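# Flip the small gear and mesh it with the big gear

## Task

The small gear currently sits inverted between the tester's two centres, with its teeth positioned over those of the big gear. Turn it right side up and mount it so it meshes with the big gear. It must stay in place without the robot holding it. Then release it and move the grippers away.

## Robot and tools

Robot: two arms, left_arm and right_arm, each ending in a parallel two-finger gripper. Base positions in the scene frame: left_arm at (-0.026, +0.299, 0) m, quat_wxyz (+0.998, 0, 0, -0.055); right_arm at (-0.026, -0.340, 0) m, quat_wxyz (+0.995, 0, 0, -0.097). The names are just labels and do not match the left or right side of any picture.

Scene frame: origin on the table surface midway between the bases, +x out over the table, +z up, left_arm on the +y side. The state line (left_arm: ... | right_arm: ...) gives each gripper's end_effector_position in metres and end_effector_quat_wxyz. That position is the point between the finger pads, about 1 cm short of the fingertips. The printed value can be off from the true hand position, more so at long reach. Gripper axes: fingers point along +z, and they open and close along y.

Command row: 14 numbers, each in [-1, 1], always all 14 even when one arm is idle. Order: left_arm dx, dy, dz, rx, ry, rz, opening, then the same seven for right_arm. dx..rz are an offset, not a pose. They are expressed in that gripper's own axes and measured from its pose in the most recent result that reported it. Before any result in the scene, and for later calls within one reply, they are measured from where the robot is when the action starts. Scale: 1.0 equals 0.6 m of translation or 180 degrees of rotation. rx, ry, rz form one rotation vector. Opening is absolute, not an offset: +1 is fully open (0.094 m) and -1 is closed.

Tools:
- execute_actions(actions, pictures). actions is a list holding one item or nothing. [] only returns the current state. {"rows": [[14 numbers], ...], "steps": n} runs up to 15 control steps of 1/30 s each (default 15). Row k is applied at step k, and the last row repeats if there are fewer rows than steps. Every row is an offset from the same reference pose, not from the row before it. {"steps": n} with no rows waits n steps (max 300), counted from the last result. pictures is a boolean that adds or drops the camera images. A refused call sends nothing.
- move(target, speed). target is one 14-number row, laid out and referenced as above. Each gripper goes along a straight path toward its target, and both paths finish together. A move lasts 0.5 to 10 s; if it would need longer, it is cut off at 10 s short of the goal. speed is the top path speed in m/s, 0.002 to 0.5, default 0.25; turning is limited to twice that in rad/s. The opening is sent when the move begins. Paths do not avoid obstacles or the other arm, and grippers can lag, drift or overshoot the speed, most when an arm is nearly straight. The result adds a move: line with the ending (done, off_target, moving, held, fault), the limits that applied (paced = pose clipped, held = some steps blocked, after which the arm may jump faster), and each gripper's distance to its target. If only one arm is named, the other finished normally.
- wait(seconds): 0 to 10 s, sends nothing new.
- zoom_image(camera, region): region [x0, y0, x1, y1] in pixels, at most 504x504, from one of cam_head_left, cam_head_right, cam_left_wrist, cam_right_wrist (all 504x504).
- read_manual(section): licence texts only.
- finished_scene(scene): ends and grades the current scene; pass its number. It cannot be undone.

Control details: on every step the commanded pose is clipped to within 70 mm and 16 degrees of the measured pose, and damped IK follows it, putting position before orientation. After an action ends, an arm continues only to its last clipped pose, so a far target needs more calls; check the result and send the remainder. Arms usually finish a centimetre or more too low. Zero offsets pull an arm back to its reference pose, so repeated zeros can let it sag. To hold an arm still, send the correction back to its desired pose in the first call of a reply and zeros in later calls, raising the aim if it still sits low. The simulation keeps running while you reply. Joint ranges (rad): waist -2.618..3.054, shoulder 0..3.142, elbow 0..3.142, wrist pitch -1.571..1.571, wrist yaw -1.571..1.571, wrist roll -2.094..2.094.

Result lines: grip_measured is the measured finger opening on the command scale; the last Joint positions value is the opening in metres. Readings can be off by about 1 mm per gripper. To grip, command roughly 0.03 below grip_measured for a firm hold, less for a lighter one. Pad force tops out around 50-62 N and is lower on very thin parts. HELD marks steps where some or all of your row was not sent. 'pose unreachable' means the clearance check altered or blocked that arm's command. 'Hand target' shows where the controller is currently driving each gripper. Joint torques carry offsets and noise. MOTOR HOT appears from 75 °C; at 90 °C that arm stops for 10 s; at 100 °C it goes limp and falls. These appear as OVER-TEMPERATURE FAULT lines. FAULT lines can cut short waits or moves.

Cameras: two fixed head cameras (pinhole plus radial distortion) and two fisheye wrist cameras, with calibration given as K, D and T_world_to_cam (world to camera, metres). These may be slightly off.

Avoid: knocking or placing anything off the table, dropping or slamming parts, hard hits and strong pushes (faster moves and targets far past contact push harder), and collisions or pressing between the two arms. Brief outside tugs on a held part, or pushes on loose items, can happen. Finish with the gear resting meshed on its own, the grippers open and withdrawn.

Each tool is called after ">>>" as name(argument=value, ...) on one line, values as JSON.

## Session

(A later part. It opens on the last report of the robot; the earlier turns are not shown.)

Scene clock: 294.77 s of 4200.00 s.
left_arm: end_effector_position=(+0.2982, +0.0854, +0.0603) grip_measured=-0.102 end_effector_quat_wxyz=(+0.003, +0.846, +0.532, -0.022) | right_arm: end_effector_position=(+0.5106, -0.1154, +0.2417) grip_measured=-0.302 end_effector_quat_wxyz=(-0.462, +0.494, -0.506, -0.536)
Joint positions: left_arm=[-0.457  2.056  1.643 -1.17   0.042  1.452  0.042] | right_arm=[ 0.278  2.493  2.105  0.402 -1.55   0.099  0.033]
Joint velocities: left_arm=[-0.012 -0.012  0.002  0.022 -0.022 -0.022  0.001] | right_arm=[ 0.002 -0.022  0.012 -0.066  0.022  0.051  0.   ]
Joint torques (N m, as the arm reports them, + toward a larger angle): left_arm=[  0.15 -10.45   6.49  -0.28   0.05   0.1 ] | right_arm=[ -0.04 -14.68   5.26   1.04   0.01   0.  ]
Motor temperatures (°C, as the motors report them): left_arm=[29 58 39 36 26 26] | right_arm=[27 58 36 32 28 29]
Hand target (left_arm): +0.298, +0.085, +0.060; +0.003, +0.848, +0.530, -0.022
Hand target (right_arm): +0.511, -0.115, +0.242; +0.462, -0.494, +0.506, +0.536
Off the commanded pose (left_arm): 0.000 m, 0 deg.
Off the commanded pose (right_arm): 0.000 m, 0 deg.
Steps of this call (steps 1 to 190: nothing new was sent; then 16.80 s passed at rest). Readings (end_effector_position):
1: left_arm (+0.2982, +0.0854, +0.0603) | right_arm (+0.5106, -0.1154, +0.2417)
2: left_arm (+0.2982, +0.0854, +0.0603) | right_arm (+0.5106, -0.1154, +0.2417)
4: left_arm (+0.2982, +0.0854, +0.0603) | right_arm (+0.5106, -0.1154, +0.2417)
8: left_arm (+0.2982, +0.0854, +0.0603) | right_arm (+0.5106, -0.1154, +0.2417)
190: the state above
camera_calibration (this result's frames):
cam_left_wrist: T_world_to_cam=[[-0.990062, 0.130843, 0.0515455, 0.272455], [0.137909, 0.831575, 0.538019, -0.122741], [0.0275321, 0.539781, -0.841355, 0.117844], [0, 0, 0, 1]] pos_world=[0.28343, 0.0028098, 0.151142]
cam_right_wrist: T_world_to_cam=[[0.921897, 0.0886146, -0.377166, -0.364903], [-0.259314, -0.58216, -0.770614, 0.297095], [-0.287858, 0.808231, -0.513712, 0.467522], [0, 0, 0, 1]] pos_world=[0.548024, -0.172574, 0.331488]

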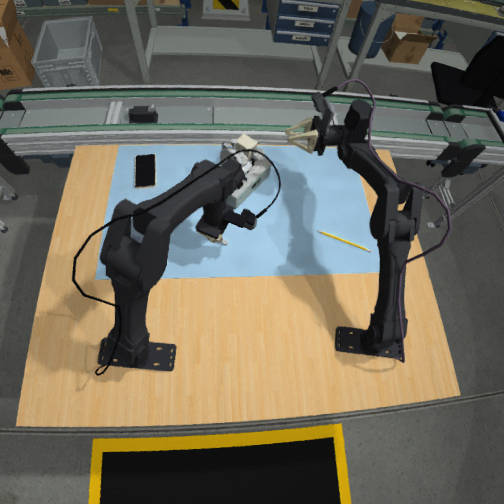

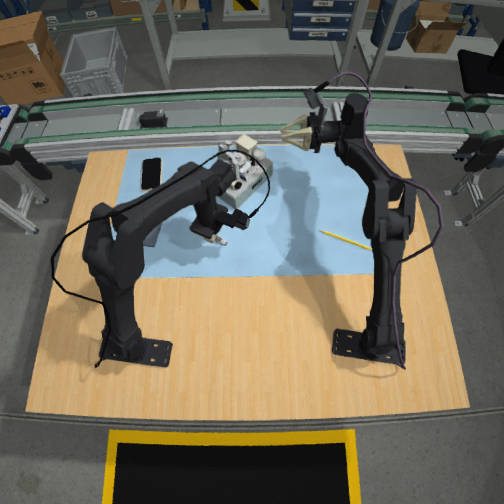

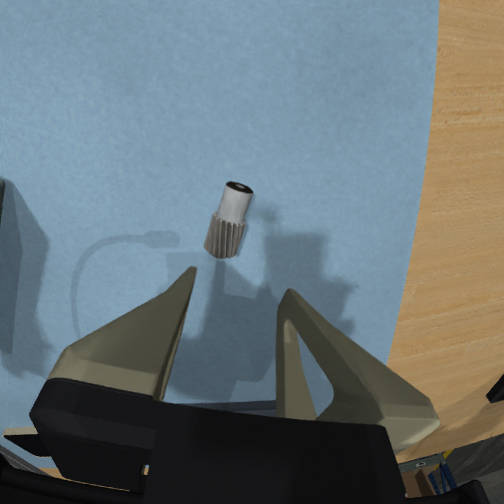

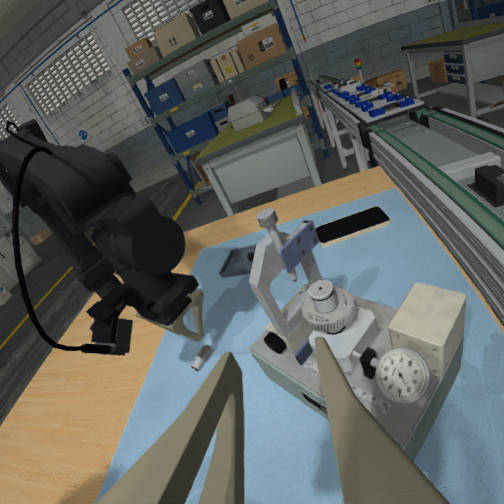

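>>> move(target=[-0.012,0.014,0.045,0,0.045,0,-0.1,0,0,0,0,0,0,-0.3], speed=0.08)

Scene clock: 298.87 s of 4200.00 s.
left_arm: end_effector_position=(+0.2981, +0.0784, +0.0310) grip_measured=-0.102 end_effector_quat_wxyz=(-0.041, +0.846, +0.531, +0.031) | right_arm: end_effector_position=(+0.5106, -0.1154, +0.2417) grip_measured=-0.302 end_effector_quat_wxyz=(-0.462, +0.494, -0.506, -0.536)
Joint positions: left_arm=[-0.531  2.136  1.643 -1.132 -0.087  1.378  0.042] | right_arm=[ 0.278  2.493  2.105  0.402 -1.55   0.099  0.033]
Joint velocities: left_arm=[ 0.007  0.002 -0.022  0.037 -0.022  0.022 -0.   ] | right_arm=[-0.002 -0.012  0.002 -0.022 -0.007  0.051  0.   ]
Joint torques (N m, as the arm reports them, + toward a larger angle): left_arm=[ -0.41 -11.12   7.22  -0.2   -0.09  -0.03] | right_arm=[ -0.04 -14.67   5.26   1.05   0.01   0.  ]
Motor temperatures (°C, as the motors report them): left_arm=[29 58 39 36 26 26] | right_arm=[27 57 36 32 28 29]
Hand target (left_arm): +0.302, +0.075, +0.033; -0.034, +0.845, +0.532, +0.038
Hand target (right_arm): +0.511, -0.115, +0.242; +0.462, -0.494, +0.506, +0.536
Off the commanded pose (left_arm): 0.006 m, 1 deg.
Off the commanded pose (right_arm): 0.000 m, 0 deg.
move: done
camera_calibration (this result's frames):
cam_left_wrist: T_world_to_cam=[[-0.991149, 0.129902, 0.027373, 0.275943], [0.116586, 0.753112, 0.64748, -0.0919776], [0.0634939, 0.644941, -0.76159, 0.0755375], [0, 0, 0, 1]] pos_world=[0.279428, -0.0152933, 0.109529]
cam_right_wrist: T_world_to_cam=[[0.921897, 0.0886146, -0.377166, -0.364903], [-0.259314, -0.58216, -0.770614, 0.297095], [-0.287858, 0.808231, -0.513712, 0.467522], [0, 0, 0, 1]] pos_world=[0.548024, -0.172574, 0.331488]

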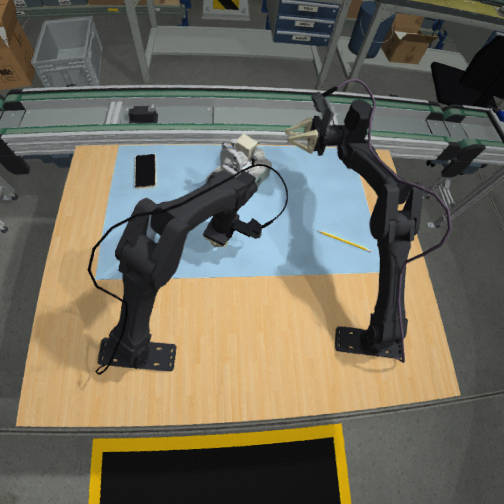

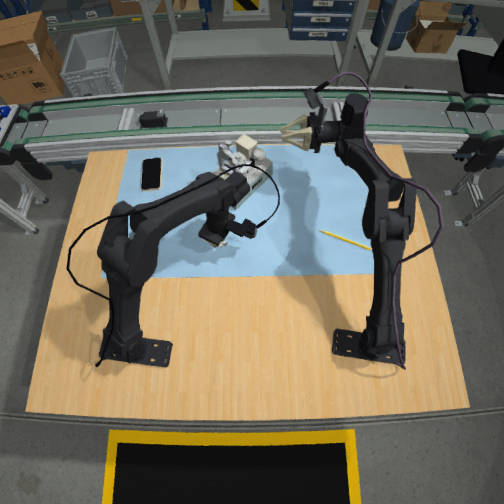

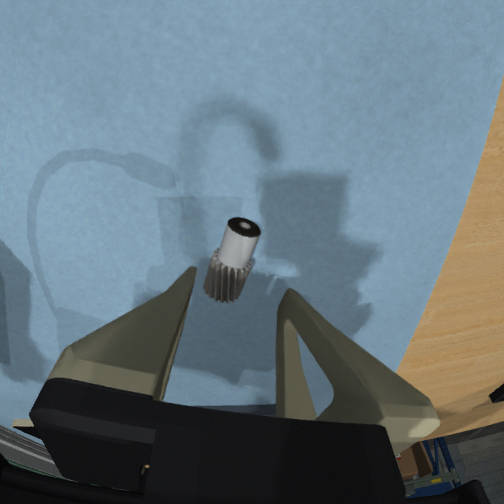

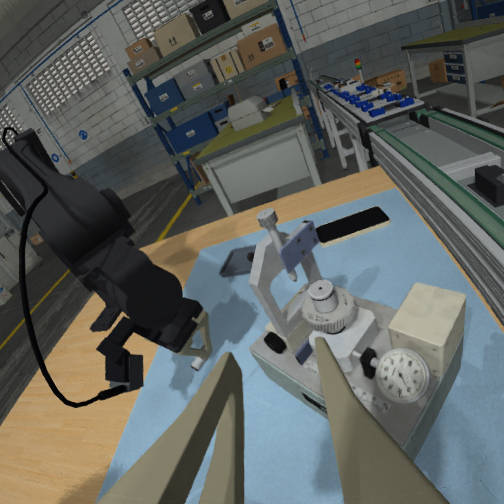

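>>> move(target=[-0.008,0.016,0.02,0,0,0,-0.1,0,0,0,0,0,0,-0.3], speed=0.05)

Scene clock: 304.57 s of 4200.00 s.
left_arm: end_effector_position=(+0.2978, +0.0792, +0.0169) grip_measured=-0.102 end_effector_quat_wxyz=(-0.055, +0.845, +0.530, +0.027) | right_arm: end_effector_position=(+0.5106, -0.1154, +0.2417) grip_measured=-0.302 end_effector_quat_wxyz=(-0.462, +0.494, -0.506, -0.536)
Joint positions: left_arm=[-0.531  2.176  1.646 -1.125 -0.09   1.377  0.042] | right_arm=[ 0.278  2.493  2.105  0.402 -1.55   0.099  0.033]
Joint velocities: left_arm=[ 0.007  0.002  0.012 -0.007 -0.037 -0.066 -0.   ] | right_arm=[ 0.002 -0.007  0.017  0.051 -0.081 -0.022  0.   ]
Joint torques (N m, as the arm reports them, + toward a larger angle): left_arm=[ -0.54 -10.52   8.48  -0.2    0.    -0.07] | right_arm=[ -0.04 -14.66   5.26   1.05   0.01   0.  ]
Motor temperatures (°C, as the motors report them): left_arm=[29 58 39 35 26 26] | right_arm=[27 57 36 32 28 29]
Hand target (left_arm): +0.305, +0.071, +0.018; -0.041, +0.846, +0.531, +0.031
Hand target (right_arm): +0.511, -0.115, +0.242; +0.462, -0.494, +0.506, +0.536
Off the commanded pose (left_arm): 0.011 m, 2 deg.
Off the commanded pose (right_arm): 0.000 m, 0 deg.
After step 90, 2.00 s passed at rest.
move: off_target (left_arm)
camera_calibration (this result's frames):
cam_left_wrist: T_world_to_cam=[[-0.990493, 0.12783, 0.050834, 0.27544], [0.129427, 0.740703, 0.659247, -0.0865204], [0.0466186, 0.659559, -0.750206, 0.0679813], [0, 0, 0, 1]] pos_world=[0.28085, -0.0159611, 0.0940366]
cam_right_wrist: T_world_to_cam=[[0.921897, 0.0886146, -0.377166, -0.364903], [-0.259314, -0.58216, -0.770614, 0.297095], [-0.287858, 0.808231, -0.513712, 0.467522], [0, 0, 0, 1]] pos_world=[0.548024, -0.172574, 0.331488]

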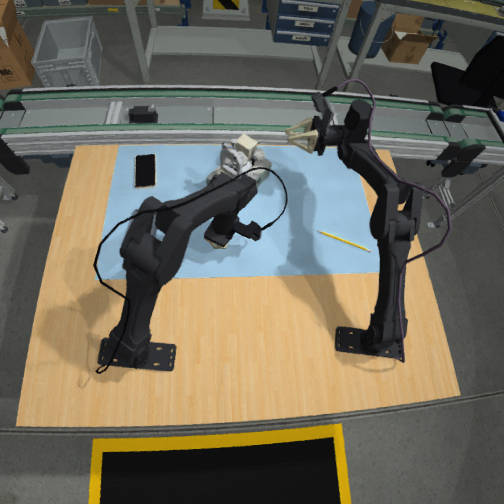

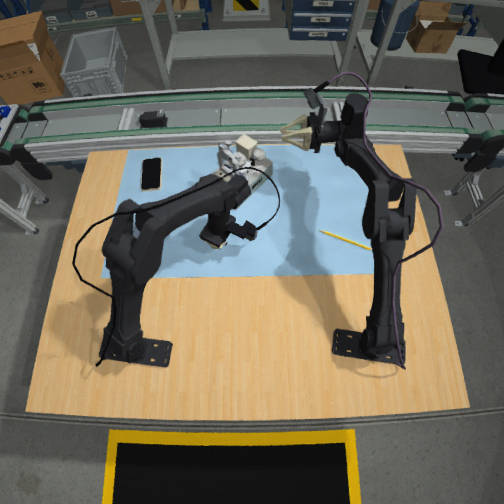

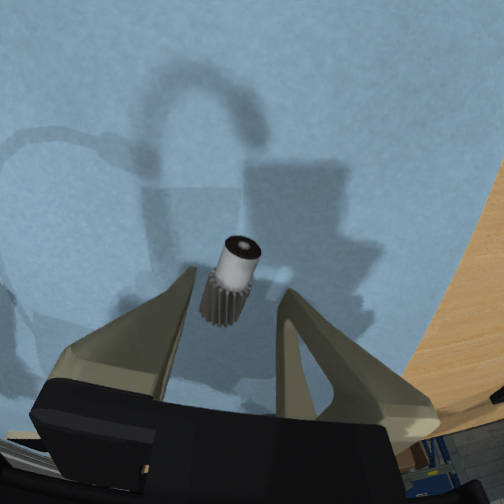

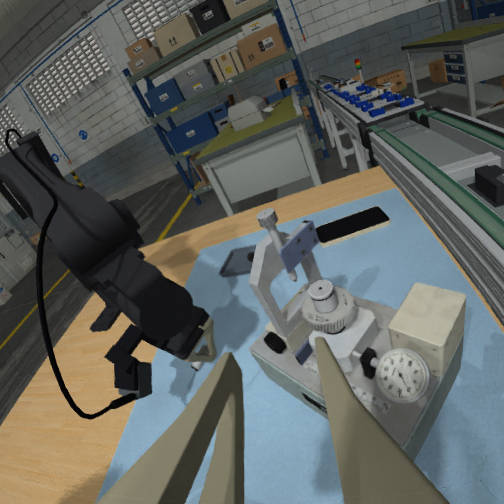

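>>> move(target=[-0.006,0.014,-0.002,0,0,0,-0.7,0,0,0,0,0,0,-0.3], speed=0.05)

>>> move(target=[0,0,-0.2,0,0,-0.37,-0.7,0,0,0,0,0,0,-0.3], speed=0.3)

>>> move(target=[-0.15,0,-0.03,0,-0.5,0,-0.7,0,0.03,0.15,0,0,0,-0.3], speed=0.3)

Scene clock: 311.23 s of 4200.00 s.
left_arm: end_effector_position=(+0.2982, +0.0791, +0.0163) grip_measured=-0.640 end_effector_quat_wxyz=(-0.064, +0.845, +0.530, +0.024) | right_arm: end_effector_position=(+0.5106, -0.1154, +0.2417) grip_measured=-0.302 end_effector_quat_wxyz=(-0.462, +0.494, -0.506, -0.536)
Joint positions: left_arm=[-0.531  2.197  1.677 -1.153 -0.09   1.377  0.017] | right_arm=[ 0.278  2.493  2.105  0.402 -1.55   0.099  0.033]
Joint velocities: left_arm=[-0.012  0.012  0.017  0.022 -0.051 -0.022  0.   ] | right_arm=[ 0.002 -0.002 -0.007 -0.007  0.066  0.066 -0.   ]
Joint torques (N m, as the arm reports them, + toward a larger angle): left_arm=[ -0.76 -10.67   8.28  -0.3   -0.07  -0.05] | right_arm=[ -0.04 -14.67   5.27   1.05   0.     0.  ]
Motor temperatures (°C, as the motors report them): left_arm=[29 58 39 35 26 26] | right_arm=[27 57 36 32 28 29]
Hand target (left_arm): +0.304, +0.072, +0.017; -0.055, +0.846, +0.530, +0.027
Hand target (right_arm): +0.511, -0.115, +0.242; +0.462, -0.494, +0.506, +0.536
Off the commanded pose (left_arm): 0.009 m, 1 deg.
Off the commanded pose (right_arm): 0.000 m, 0 deg.
After step 90, 2.97 s passed at rest.
move: done
camera_calibration (this result's frames):
cam_left_wrist: T_world_to_cam=[[-0.989588, 0.127177, 0.0673875, 0.275441], [0.139515, 0.732583, 0.666226, -0.088559], [0.0353616, 0.668691, -0.742699, 0.0701481], [0, 0, 0, 1]] pos_world=[0.282448, -0.0170603, 0.092538]
cam_right_wrist: T_world_to_cam=[[0.921897, 0.0886146, -0.377166, -0.364903], [-0.259314, -0.58216, -0.770614, 0.297095], [-0.287858, 0.808231, -0.513712, 0.467522], [0, 0, 0, 1]] pos_world=[0.548024, -0.172574, 0.331488]

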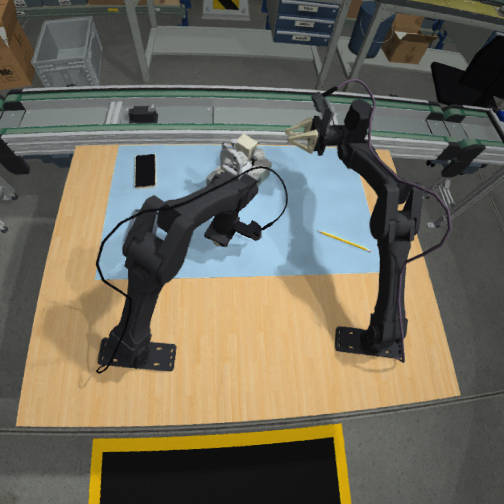

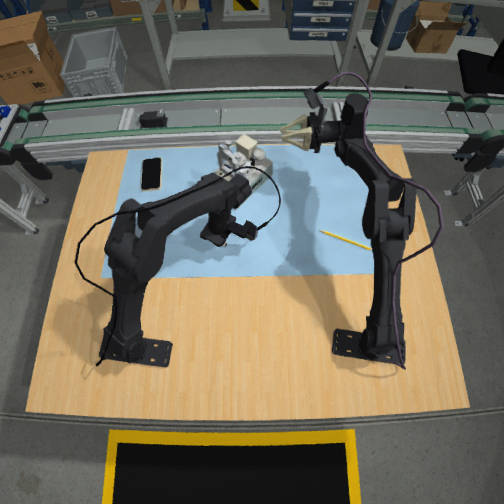

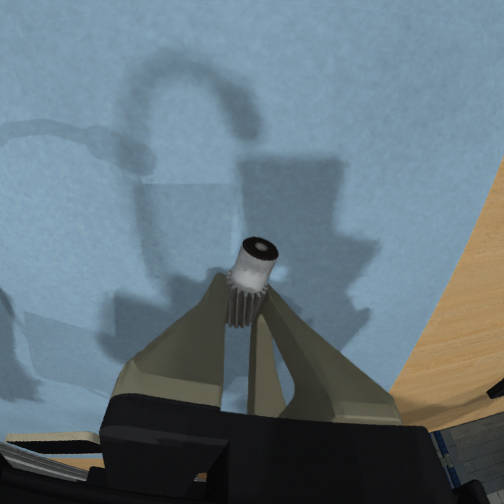

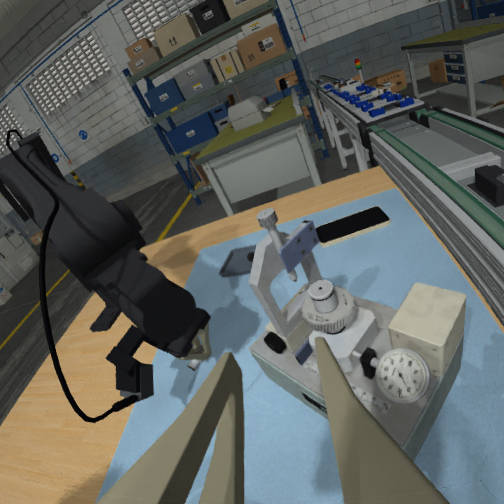

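Scene clock: 313.77 s of 4200.00 s.
left_arm: end_effector_position=(+0.2990, +0.0673, +0.1157) grip_measured=-0.640 end_effector_quat_wxyz=(-0.042, +0.419, +0.905, +0.056) | right_arm: end_effector_position=(+0.5106, -0.1154, +0.2417) grip_measured=-0.302 end_effector_quat_wxyz=(-0.462, +0.494, -0.506, -0.536)
Joint positions: left_arm=[-0.553  2.198  2.076 -1.555 -0.09   0.199  0.017] | right_arm=[ 0.278  2.493  2.105  0.402 -1.55   0.099  0.033]
Joint velocities: left_arm=[-0.007 -0.017  0.017 -0.022 -0.095 -0.007  0.   ] | right_arm=[ 0.007 -0.012  0.002 -0.022 -0.007  0.022 -0.   ]
Joint torques (N m, as the arm reports them, + toward a larger angle): left_arm=[ -0.83 -13.83   9.34  -0.47  -0.02  -0.01] | right_arm=[ -0.03 -14.68   5.27   1.05   0.01   0.  ]
Motor temperatures (°C, as the motors report them): left_arm=[29 59 39 35 26 26] | right_arm=[27 57 36 32 28 29]
Hand target (left_arm): +0.301, +0.062, +0.134; -0.015, +0.418, +0.907, +0.049
Hand target (right_arm): +0.511, -0.115, +0.242; +0.462, -0.494, +0.506, +0.536
Off the commanded pose (left_arm): 0.020 m, 0 deg.
Off the commanded pose (right_arm): 0.000 m, 0 deg.
joint sent to its limit (left arm) — the command would take joint 4 (wrist pitch) past its lower limit, so that joint was sent only as far as its limit.
move: off_target (left_arm)
camera_calibration (this result's frames):
cam_left_wrist: T_world_to_cam=[[-0.523249, -0.848416, -0.0800085, 0.214265], [-0.679288, 0.358558, 0.640315, 0.126756], [-0.514566, 0.389393, -0.763934, 0.337508], [0, 0, 0, 1]] pos_world=[0.371888, 0.00491302, 0.193813]
cam_right_wrist: T_world_to_cam=[[0.921897, 0.0886146, -0.377166, -0.364903], [-0.259314, -0.58216, -0.770614, 0.297095], [-0.287858, 0.808231, -0.513712, 0.467522], [0, 0, 0, 1]] pos_world=[0.548024, -0.172574, 0.331488]

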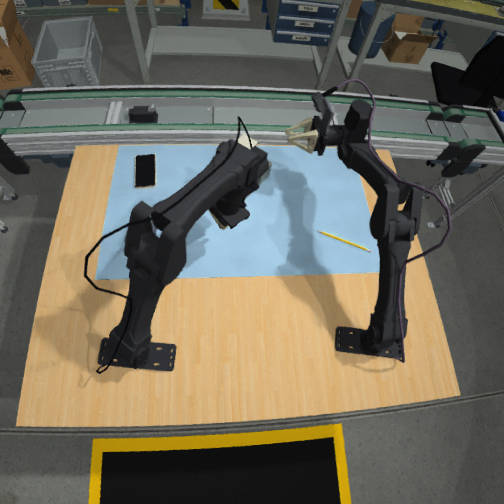

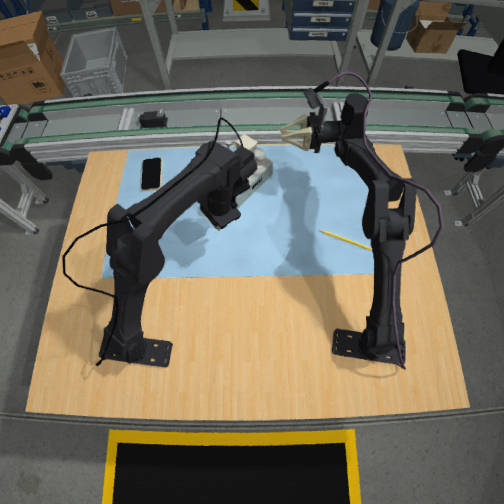

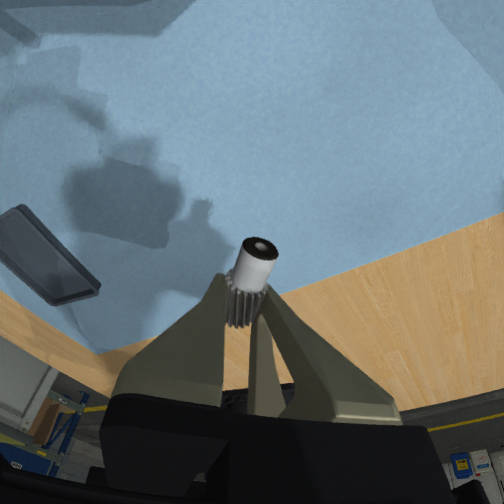

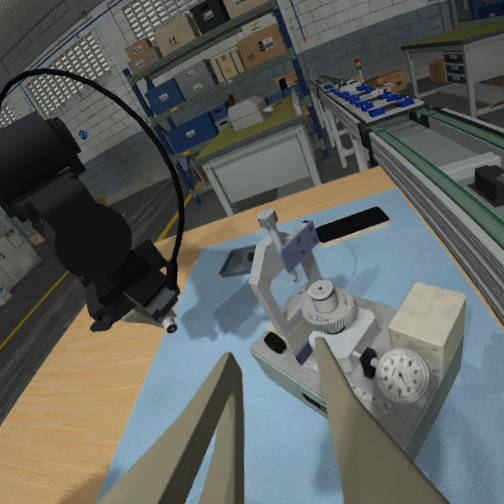

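Scene clock: 317.17 s of 4200.00 s.
left_arm: end_effector_position=(+0.3549, -0.0027, +0.1185) grip_measured=-0.640 end_effector_quat_wxyz=(+0.599, +0.346, +0.675, -0.256) | right_arm: end_effector_position=(+0.4905, -0.0290, +0.2291) grip_measured=-0.302 end_effector_quat_wxyz=(-0.451, +0.488, -0.514, -0.543)
Joint positions: left_arm=[-0.449  1.912  0.679  1.074  0.315  0.119  0.017] | right_arm=[ 0.439  2.476  2.037  0.415 -1.391  0.095  0.033]
Joint velocities: left_arm=[-0.002  0.012 -0.032  0.037 -0.007 -0.051  0.001] | right_arm=[ 0.007 -0.032 -0.007  0.022 -0.051 -0.007 -0.002]
Joint torques (N m, as the arm reports them, + toward a larger angle): left_arm=[ 0.55 -8.39  5.32  1.55  0.27 -0.02] | right_arm=[  0.35 -17.61   4.36   1.24   0.1   -0.05]
Motor temperatures (°C, as the motors report them): left_arm=[29 58 39 36 26 26] | right_arm=[27 58 36 32 28 29]
Hand target (left_arm): +0.355, -0.002, +0.123; +0.607, +0.345, +0.666, -0.262
Hand target (right_arm): +0.486, -0.027, +0.243; +0.462, -0.494, +0.505, +0.536
Off the commanded pose (left_arm): 0.005 m, 2 deg.
Off the commanded pose (right_arm): 0.015 m, 2 deg.
move: off_target (right_arm)
camera_calibration (this result's frames):
cam_left_wrist: T_world_to_cam=[[-0.73596, -0.630746, 0.246015, 0.221849], [-0.580737, 0.401353, -0.708279, 0.312943], [0.348005, -0.664135, -0.661677, 0.0745291], [0, 0, 0, 1]] pos_world=[0.319073, 0.063827, 0.216387]
cam_right_wrist: T_world_to_cam=[[0.908598, 0.0887092, -0.408143, -0.345105], [-0.282896, -0.588202, -0.75762, 0.340857], [-0.307279, 0.803834, -0.509344, 0.393777], [0, 0, 0, 1]] pos_world=[0.530988, -0.0854245, 0.317956]

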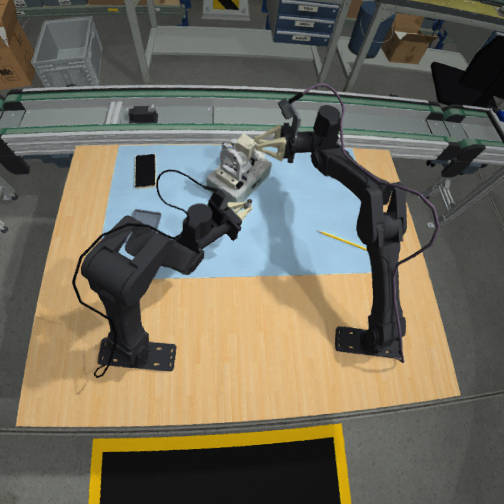

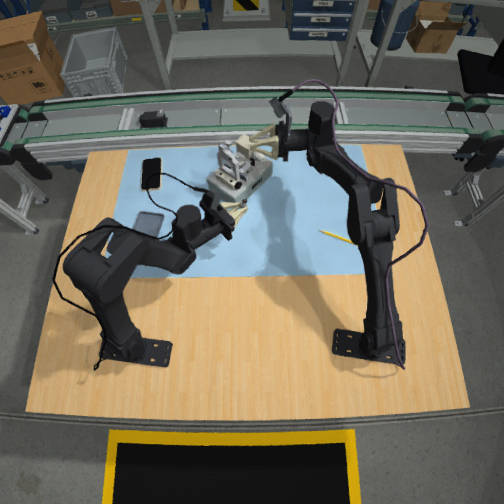

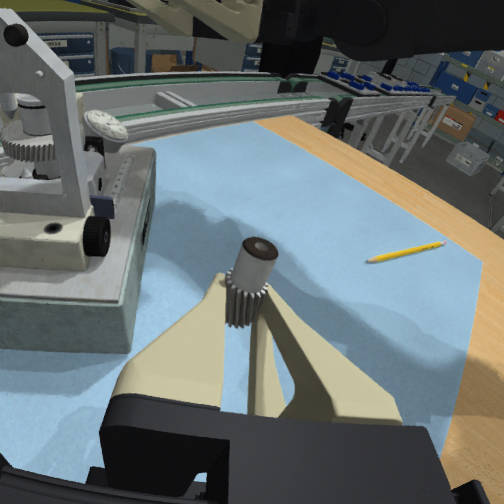

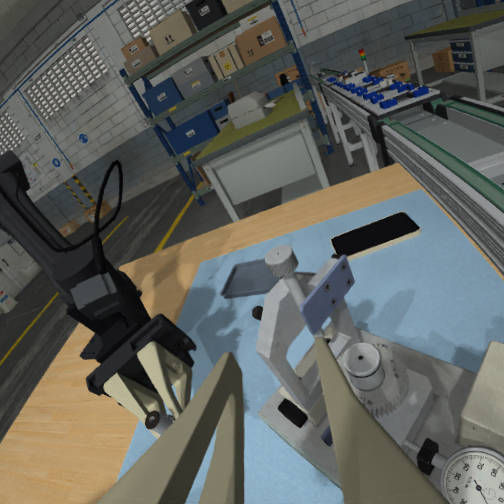

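>>> move(target=[-0.05,0,-0.07,0,0,0,-0.7,-0.035,0,0.03,0,0,0,-0.3])

>>> move(target=[-0.01,0.207,0,-0.03,-0.03,-0.025,-0.7,-0.02,-0.005,0.04,0,0,0,-0.3])

Scene clock: 326.57 s of 4200.00 s.
left_arm: end_effector_position=(+0.3325, +0.0210, +0.1511) grip_measured=-0.640 end_effector_quat_wxyz=(+0.596, +0.342, +0.680, -0.255) | right_arm: end_effector_position=(+0.4885, -0.0129, +0.2461) grip_measured=-0.302 end_effector_quat_wxyz=(-0.448, +0.487, -0.514, -0.546)
Joint positions: left_arm=[-0.424  1.68   0.587  0.925  0.332  0.118  0.017] | right_arm=[ 0.468  2.479  2.104  0.364 -1.367  0.115  0.033]
Joint velocities: left_arm=[-0.007  0.012  0.002 -0.037 -0.007 -0.022  0.001] | right_arm=[-0.017 -0.002  0.012 -0.066 -0.007  0.125  0.001]
Joint torques (N m, as the arm reports them, + toward a larger angle): left_arm=[ 0.47 -8.5   5.25  1.31  0.24  0.06] | right_arm=[  0.13 -13.78   7.62   1.01   0.07  -0.07]
Motor temperatures (°C, as the motors report them): left_arm=[29 57 38 38 26 26] | right_arm=[27 59 36 32 28 29]
Hand target (left_arm): +0.329, +0.024, +0.154; +0.599, +0.346, +0.675, -0.256
Hand target (right_arm): +0.491, -0.011, +0.250; -0.451, +0.487, -0.514, -0.544
Off the commanded pose (left_arm): 0.006 m, 1 deg.
Off the commanded pose (right_arm): 0.005 m, 0 deg.
After step 90, 5.37 s passed at rest.
move: done
camera_calibration (this result's frames):
cam_left_wrist: T_world_to_cam=[[-0.728188, -0.637146, 0.252561, 0.208803], [-0.591528, 0.398126, -0.701135, 0.316098], [0.346174, -0.659955, -0.666801, 0.120908], [0, 0, 0, 1]] pos_world=[0.297174, 0.0869852, 0.249514]
cam_right_wrist: T_world_to_cam=[[0.905511, 0.0939057, -0.413802, -0.334895], [-0.28488, -0.588201, -0.756877, 0.363412], [-0.314474, 0.803244, -0.505871, 0.391568], [0, 0, 0, 1]] pos_world=[0.529917, -0.0693165, 0.334561]

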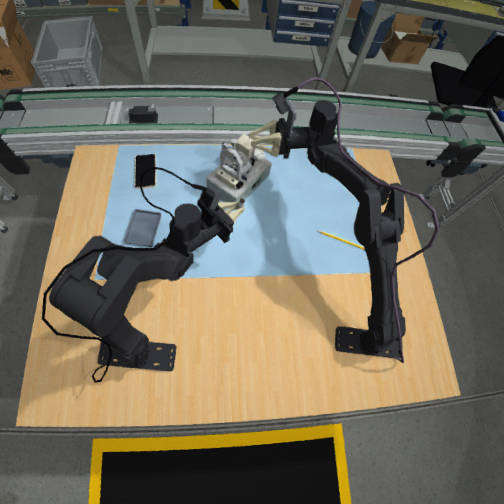

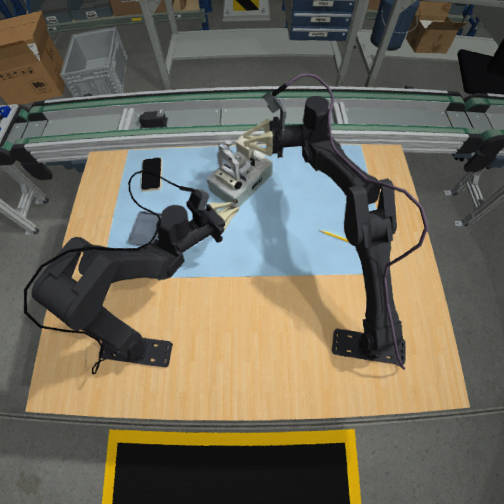

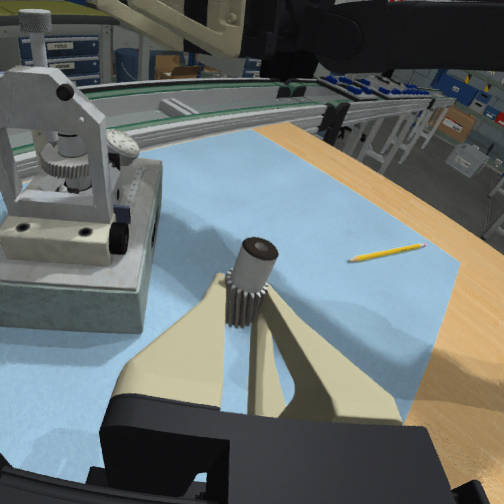

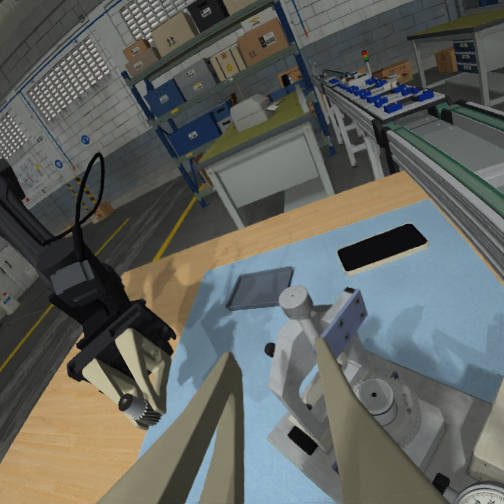

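Scene clock: 327.70 s of 4200.00 s.
left_arm: end_effector_position=(+0.4221, +0.1042, +0.1487) grip_measured=-0.640 end_effector_quat_wxyz=(+0.615, +0.269, +0.695, -0.257) | right_arm: end_effector_position=(+0.4891, +0.0092, +0.2523) grip_measured=-0.302 end_effector_quat_wxyz=(-0.445, +0.485, -0.515, -0.549)
Joint positions: left_arm=[-0.116  1.866  0.75   0.986  0.534  0.04   0.017] | right_arm=[ 0.506  2.518  2.198  0.315 -1.334  0.13   0.033]
Joint velocities: left_arm=[-0.017 -0.002  0.012 -0.007 -0.007 -0.037  0.   ] | right_arm=[-0.012  0.022 -0.007 -0.051 -0.022 -0.037 -0.   ]
Joint torques (N m, as the arm reports them, + toward a larger angle): left_arm=[-0.16 -8.76  9.01  1.46  0.2  -0.04] | right_arm=[  0.27 -14.35   7.65   1.01   0.07  -0.06]
Motor temperatures (°C, as the motors report them): left_arm=[29 56 39 38 26 26] | right_arm=[27 59 36 32 28 29]
Hand target (left_arm): +0.427, +0.100, +0.166; +0.633, +0.276, +0.675, -0.261
Hand target (right_arm): +0.491, +0.011, +0.258; -0.449, +0.486, -0.514, -0.546
Off the commanded pose (left_arm): 0.018 m, 3 deg.
Off the commanded pose (right_arm): 0.006 m, 1 deg.
move: off_target (left_arm)
camera_calibration (this result's frames):
cam_left_wrist: T_world_to_cam=[[-0.640008, -0.690405, 0.337241, 0.283413], [-0.652724, 0.256951, -0.712691, 0.376512], [0.405391, -0.676253, -0.615094, 0.112299], [0, 0, 0, 1]] pos_world=[0.38162, 0.174868, 0.241833]
cam_right_wrist: T_world_to_cam=[[0.901389, 0.0978231, -0.421816, -0.33085], [-0.289154, -0.589134, -0.754527, 0.382788], [-0.322316, 0.802092, -0.502753, 0.380178], [0, 0, 0, 1]] pos_world=[0.531447, -0.0470597, 0.340401]

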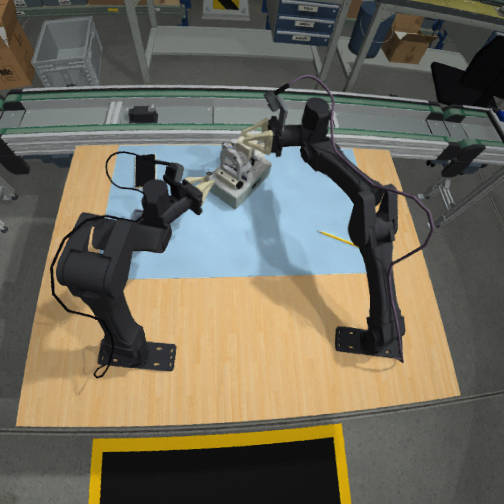

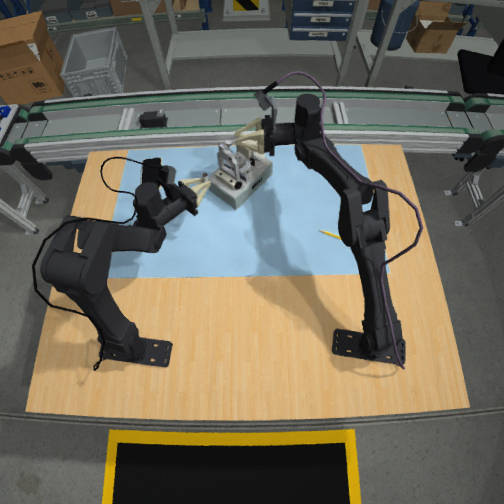

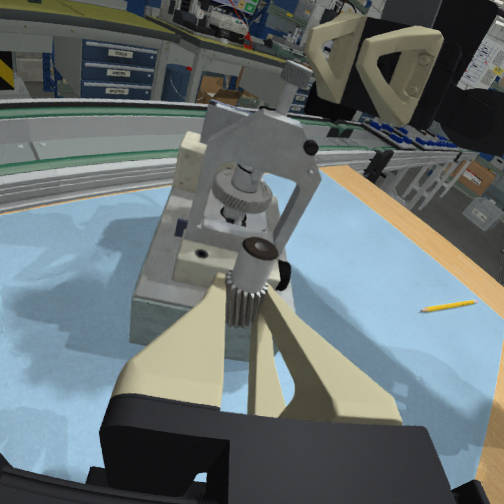

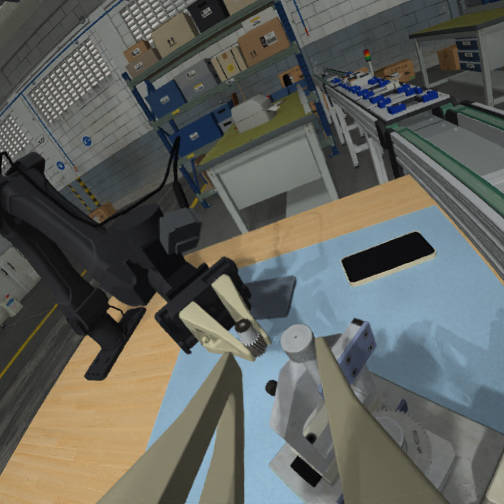

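>>> move(target=[-0.035,0.002,0.075,0,-0.02,0.005,-0.7,0.008,-0.008,0.055,0,0,-0.03,-0.3], speed=0.08)

Scene clock: 331.67 s of 4200.00 s.
left_arm: end_effector_position=(+0.4501, +0.0768, +0.1480) grip_measured=-0.640 end_effector_quat_wxyz=(+0.620, +0.267, +0.689, -0.263) | right_arm: end_effector_position=(+0.4886, +0.0397, +0.2432) grip_measured=-0.302 end_effector_quat_wxyz=(-0.467, +0.507, -0.493, -0.532)
Joint positions: left_arm=[-0.169  1.982  0.894  0.984  0.49   0.017  0.017] | right_arm=[ 0.557  2.587  2.288  0.301 -1.287  0.053  0.033]
Joint velocities: left_arm=[-0.007 -0.002  0.027  0.007 -0.022 -0.022  0.   ] | right_arm=[ 0.002 -0.012  0.007 -0.022 -0.051 -0.037 -0.   ]
Joint torques (N m, as the arm reports them, + toward a larger angle): left_arm=[-0.76 -9.52  9.16  1.41 -0.07 -0.01] | right_arm=[  0.41 -14.65   7.79   1.02   0.1   -0.05]
Motor temperatures (°C, as the motors report them): left_arm=[29 56 39 38 26 26] | right_arm=[27 59 36 32 28 29]
Hand target (left_arm): +0.457, +0.074, +0.164; +0.639, +0.266, +0.673, -0.260
Hand target (right_arm): +0.490, +0.042, +0.247; -0.471, +0.508, -0.491, -0.528
Off the commanded pose (left_arm): 0.018 m, 3 deg.
Off the commanded pose (right_arm): 0.005 m, 1 deg.
move: off_target (left_arm)
camera_calibration (this result's frames):
cam_left_wrist: T_world_to_cam=[[-0.648224, -0.680075, 0.342497, 0.284738], [-0.643481, 0.248771, -0.72391, 0.399551], [0.407109, -0.689646, -0.598875, 0.0797803], [0, 0, 0, 1]] pos_world=[0.409198, 0.149267, 0.239495]
cam_right_wrist: T_world_to_cam=[[0.932908, 0.104825, -0.344521, -0.371771], [-0.222685, -0.583933, -0.780663, 0.367439], [-0.28301, 0.805006, -0.521412, 0.336253], [0, 0, 0, 1]] pos_world=[0.523814, -0.0171554, 0.334089]

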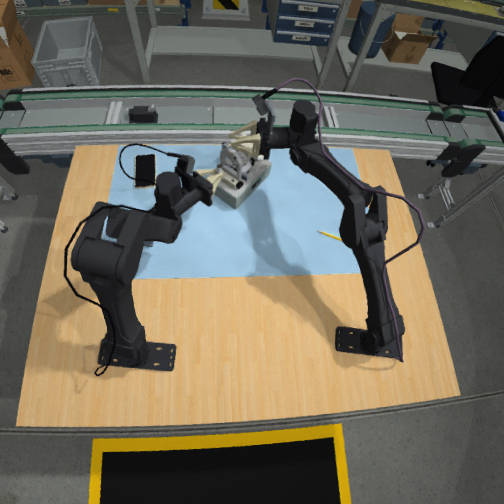

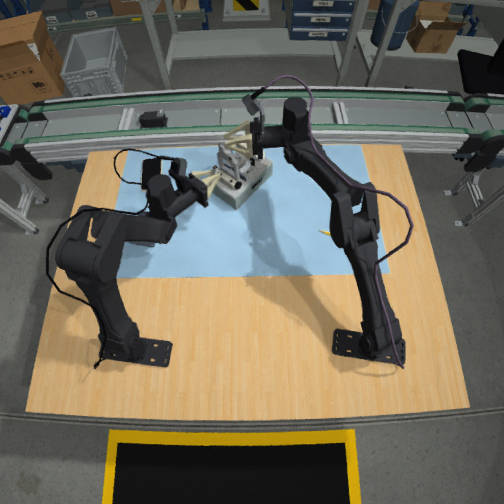

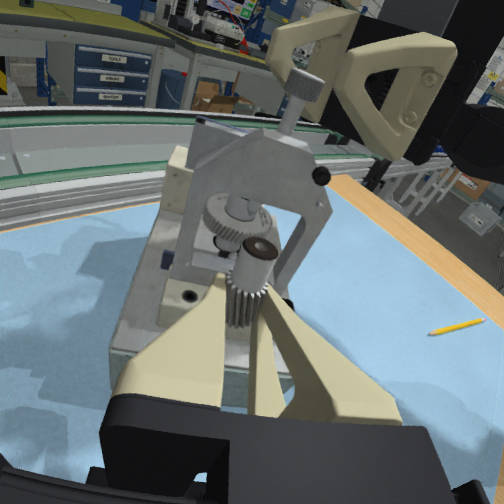

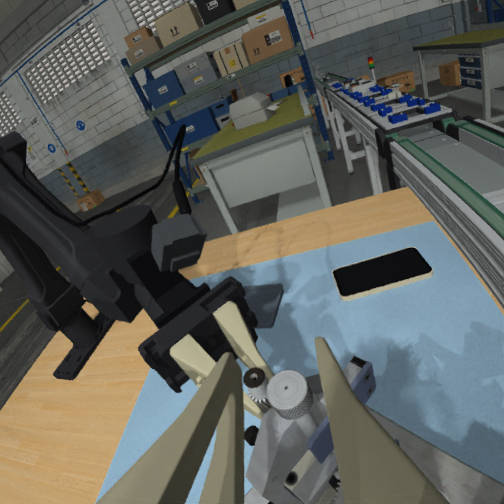

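>>> move(target=[-0.028,0.001,0.03,0,-0.008,0.012,-0.7,0.008,-0.005,0.003,0,0,0,-0.4], speed=0.05)

>>> execute_actions(actions=[{"rows":[[-0.028,0.001,0.01,0,-0.008,0.005,-0.7,-0.004,0,0,0,0,0,-0.78]]}])

Scene clock: 337.77 s of 4200.00 s.
left_arm: end_effector_position=(+0.4586, +0.0680, +0.1510) grip_measured=-0.640 end_effector_quat_wxyz=(+0.620, +0.274, +0.687, -0.261) | right_arm: end_effector_position=(+0.4909, +0.0405, +0.2314) grip_measured=-0.398 end_effector_quat_wxyz=(-0.460, +0.504, -0.499, -0.534)
Joint positions: left_arm=[-0.183  2.001  0.948  0.946  0.481  0.031  0.017] | right_arm=[ 0.557  2.606  2.288  0.297 -1.286  0.05   0.028]
Joint velocities: left_arm=[-0.002  0.007  0.012 -0.022  0.007  0.007 -0.002] | right_arm=[ 0.012 -0.007 -0.007 -0.007 -0.007  0.007 -0.001]
Joint torques (N m, as the arm reports them, + toward a larger angle): left_arm=[-0.86 -9.99  9.2   1.26 -0.03  0.05] | right_arm=[  0.12 -15.17   6.86   1.25   0.     0.03]
Motor temperatures (°C, as the motors report them): left_arm=[29 56 40 39 26 26] | right_arm=[27 58 37 32 28 29]
Hand target (left_arm): +0.465, +0.064, +0.163; +0.634, +0.277, +0.676, -0.255
Hand target (right_arm): +0.491, +0.042, +0.238; -0.467, +0.507, -0.493, -0.532
Off the commanded pose (left_arm): 0.014 m, 2 deg.
Off the commanded pose (right_arm): 0.007 m, 1 deg.
After step 90, 2.23 s passed at rest.
move: off_target (left_arm)
camera_calibration (this result's frames):
cam_left_wrist: T_world_to_cam=[[-0.654952, -0.679644, 0.330337, 0.288157], [-0.637052, 0.261467, -0.725121, 0.405717], [0.406451, -0.685361, -0.604217, 0.0728542], [0, 0, 0, 1]] pos_world=[0.41758, 0.139694, 0.243024]
cam_right_wrist: T_world_to_cam=[[0.926363, 0.101315, -0.36275, -0.370464], [-0.237665, -0.589918, -0.771694, 0.364673], [-0.292177, 0.801081, -0.522399, 0.334936], [0, 0, 0, 1]] pos_world=[0.527714, -0.0156496, 0.322001]

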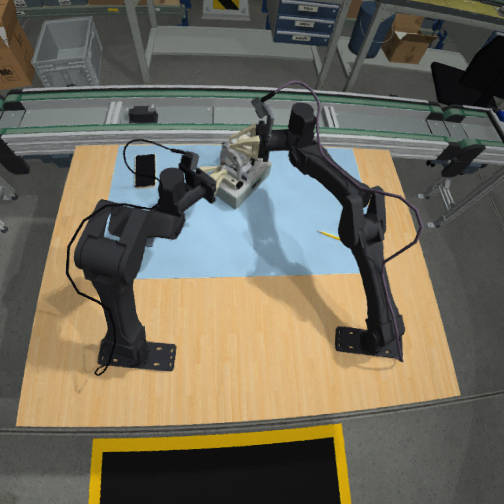

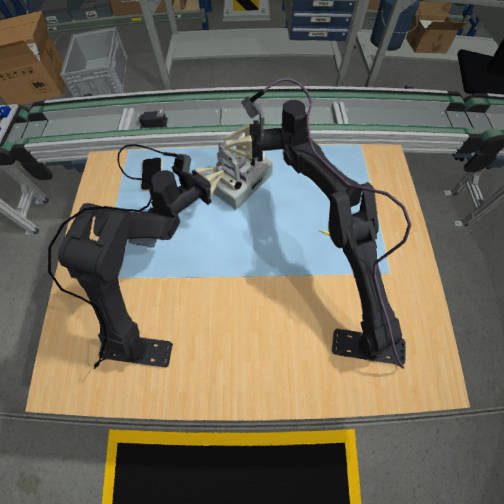

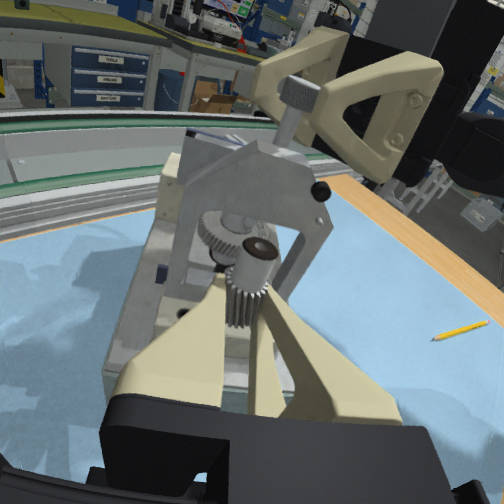

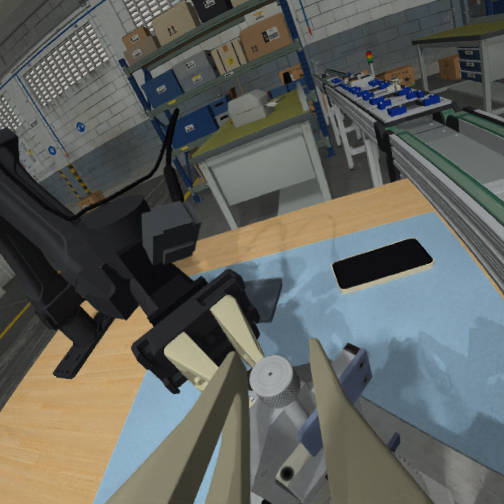

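Scene clock: 338.27 s of 4200.00 s.
left_arm: end_effector_position=(+0.4580, +0.0682, +0.1455) grip_measured=-0.640 end_effector_quat_wxyz=(+0.611, +0.273, +0.695, -0.261) | right_arm: end_effector_position=(+0.4906, +0.0404, +0.2314) grip_measured=-0.695 end_effector_quat_wxyz=(-0.460, +0.504, -0.499, -0.534)
Joint positions: left_arm=[-0.183  2.001  0.948  0.922  0.481  0.031  0.017] | right_arm=[ 0.557  2.606  2.288  0.297 -1.287  0.049  0.014]
Joint velocities: left_arm=[-0.012  0.017 -0.002 -0.066  0.007  0.037 -0.001] | right_arm=[-0.012 -0.007 -0.002 -0.081  0.007 -0.007 -0.   ]
Joint torques (N m, as the arm reports them, + toward a larger angle): left_arm=[ -0.68 -10.89   9.66   1.26  -0.03   0.01] | right_arm=[ -0.03 -15.51   6.02   1.14   0.     0.02]
Motor temperatures (°C, as the motors report them): left_arm=[29 56 40 39 26 26] | right_arm=[27 58 37 32 28 29]
Hand target (left_arm): +0.464, +0.064, +0.167; +0.631, +0.276, +0.677, -0.259
Hand target (right_arm): +0.491, +0.040, +0.234; -0.460, +0.504, -0.499, -0.534
Off the commanded pose (left_arm): 0.023 m, 3 deg.
Off the commanded pose (right_arm): 0.002 m, 0 deg.
Steps of this call (steps 1 to 15: all 15 steps of this action). Readings (end_effector_position):
1: left_arm (+0.4585, +0.0680, +0.1504) | right_arm (+0.4909, +0.0405, +0.2314)
2: left_arm (+0.4585, +0.0680, +0.1497) | right_arm (+0.4906, +0.0404, +0.2314)
4: left_arm (+0.4583, +0.0681, +0.1479) | right_arm (+0.4906, +0.0404, +0.2314)
8: left_arm (+0.4581, +0.0681, +0.1462) | right_arm (+0.4906, +0.0404, +0.2314)
15: the state above
camera_calibration (this result's frames):
cam_left_wrist: T_world_to_cam=[[-0.647233, -0.681973, 0.34059, 0.284805], [-0.653544, 0.266445, -0.70844, 0.406102], [0.392389, -0.681117, -0.618151, 0.078127], [0, 0, 0, 1]] pos_world=[0.419085, 0.13924, 0.238991]
cam_right_wrist: T_world_to_cam=[[0.926478, 0.102766, -0.362046, -0.370486], [-0.236184, -0.590211, -0.771925, 0.363939], [-0.293011, 0.800681, -0.522546, 0.335336], [0, 0, 0, 1]] pos_world=[0.527461, -0.015623, 0.322029]

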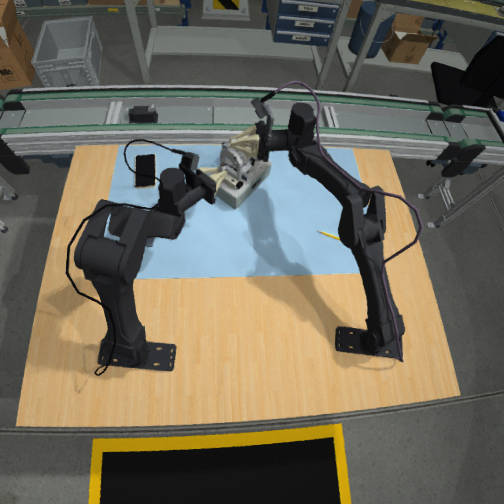

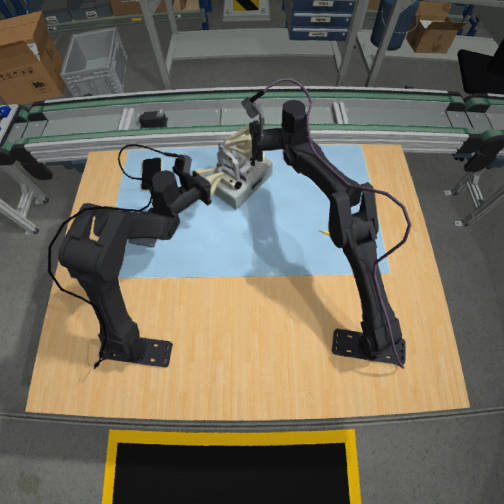

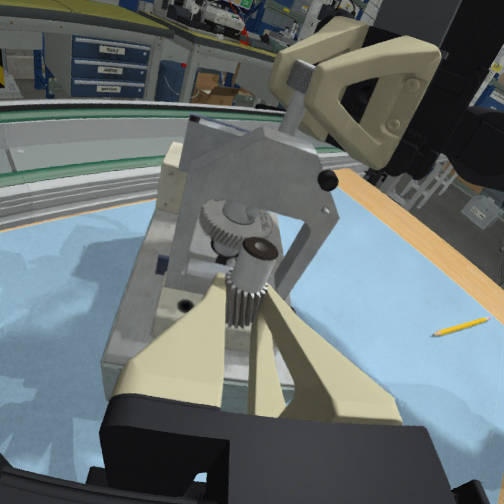

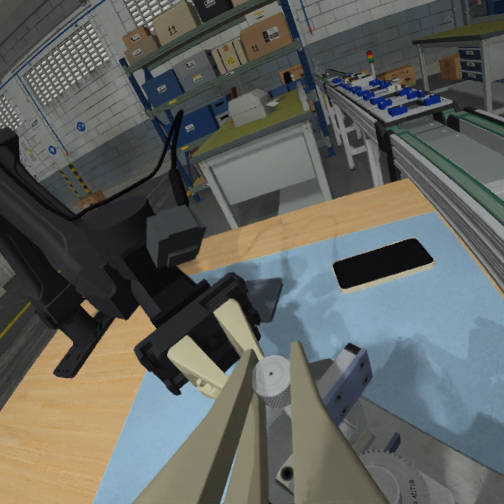

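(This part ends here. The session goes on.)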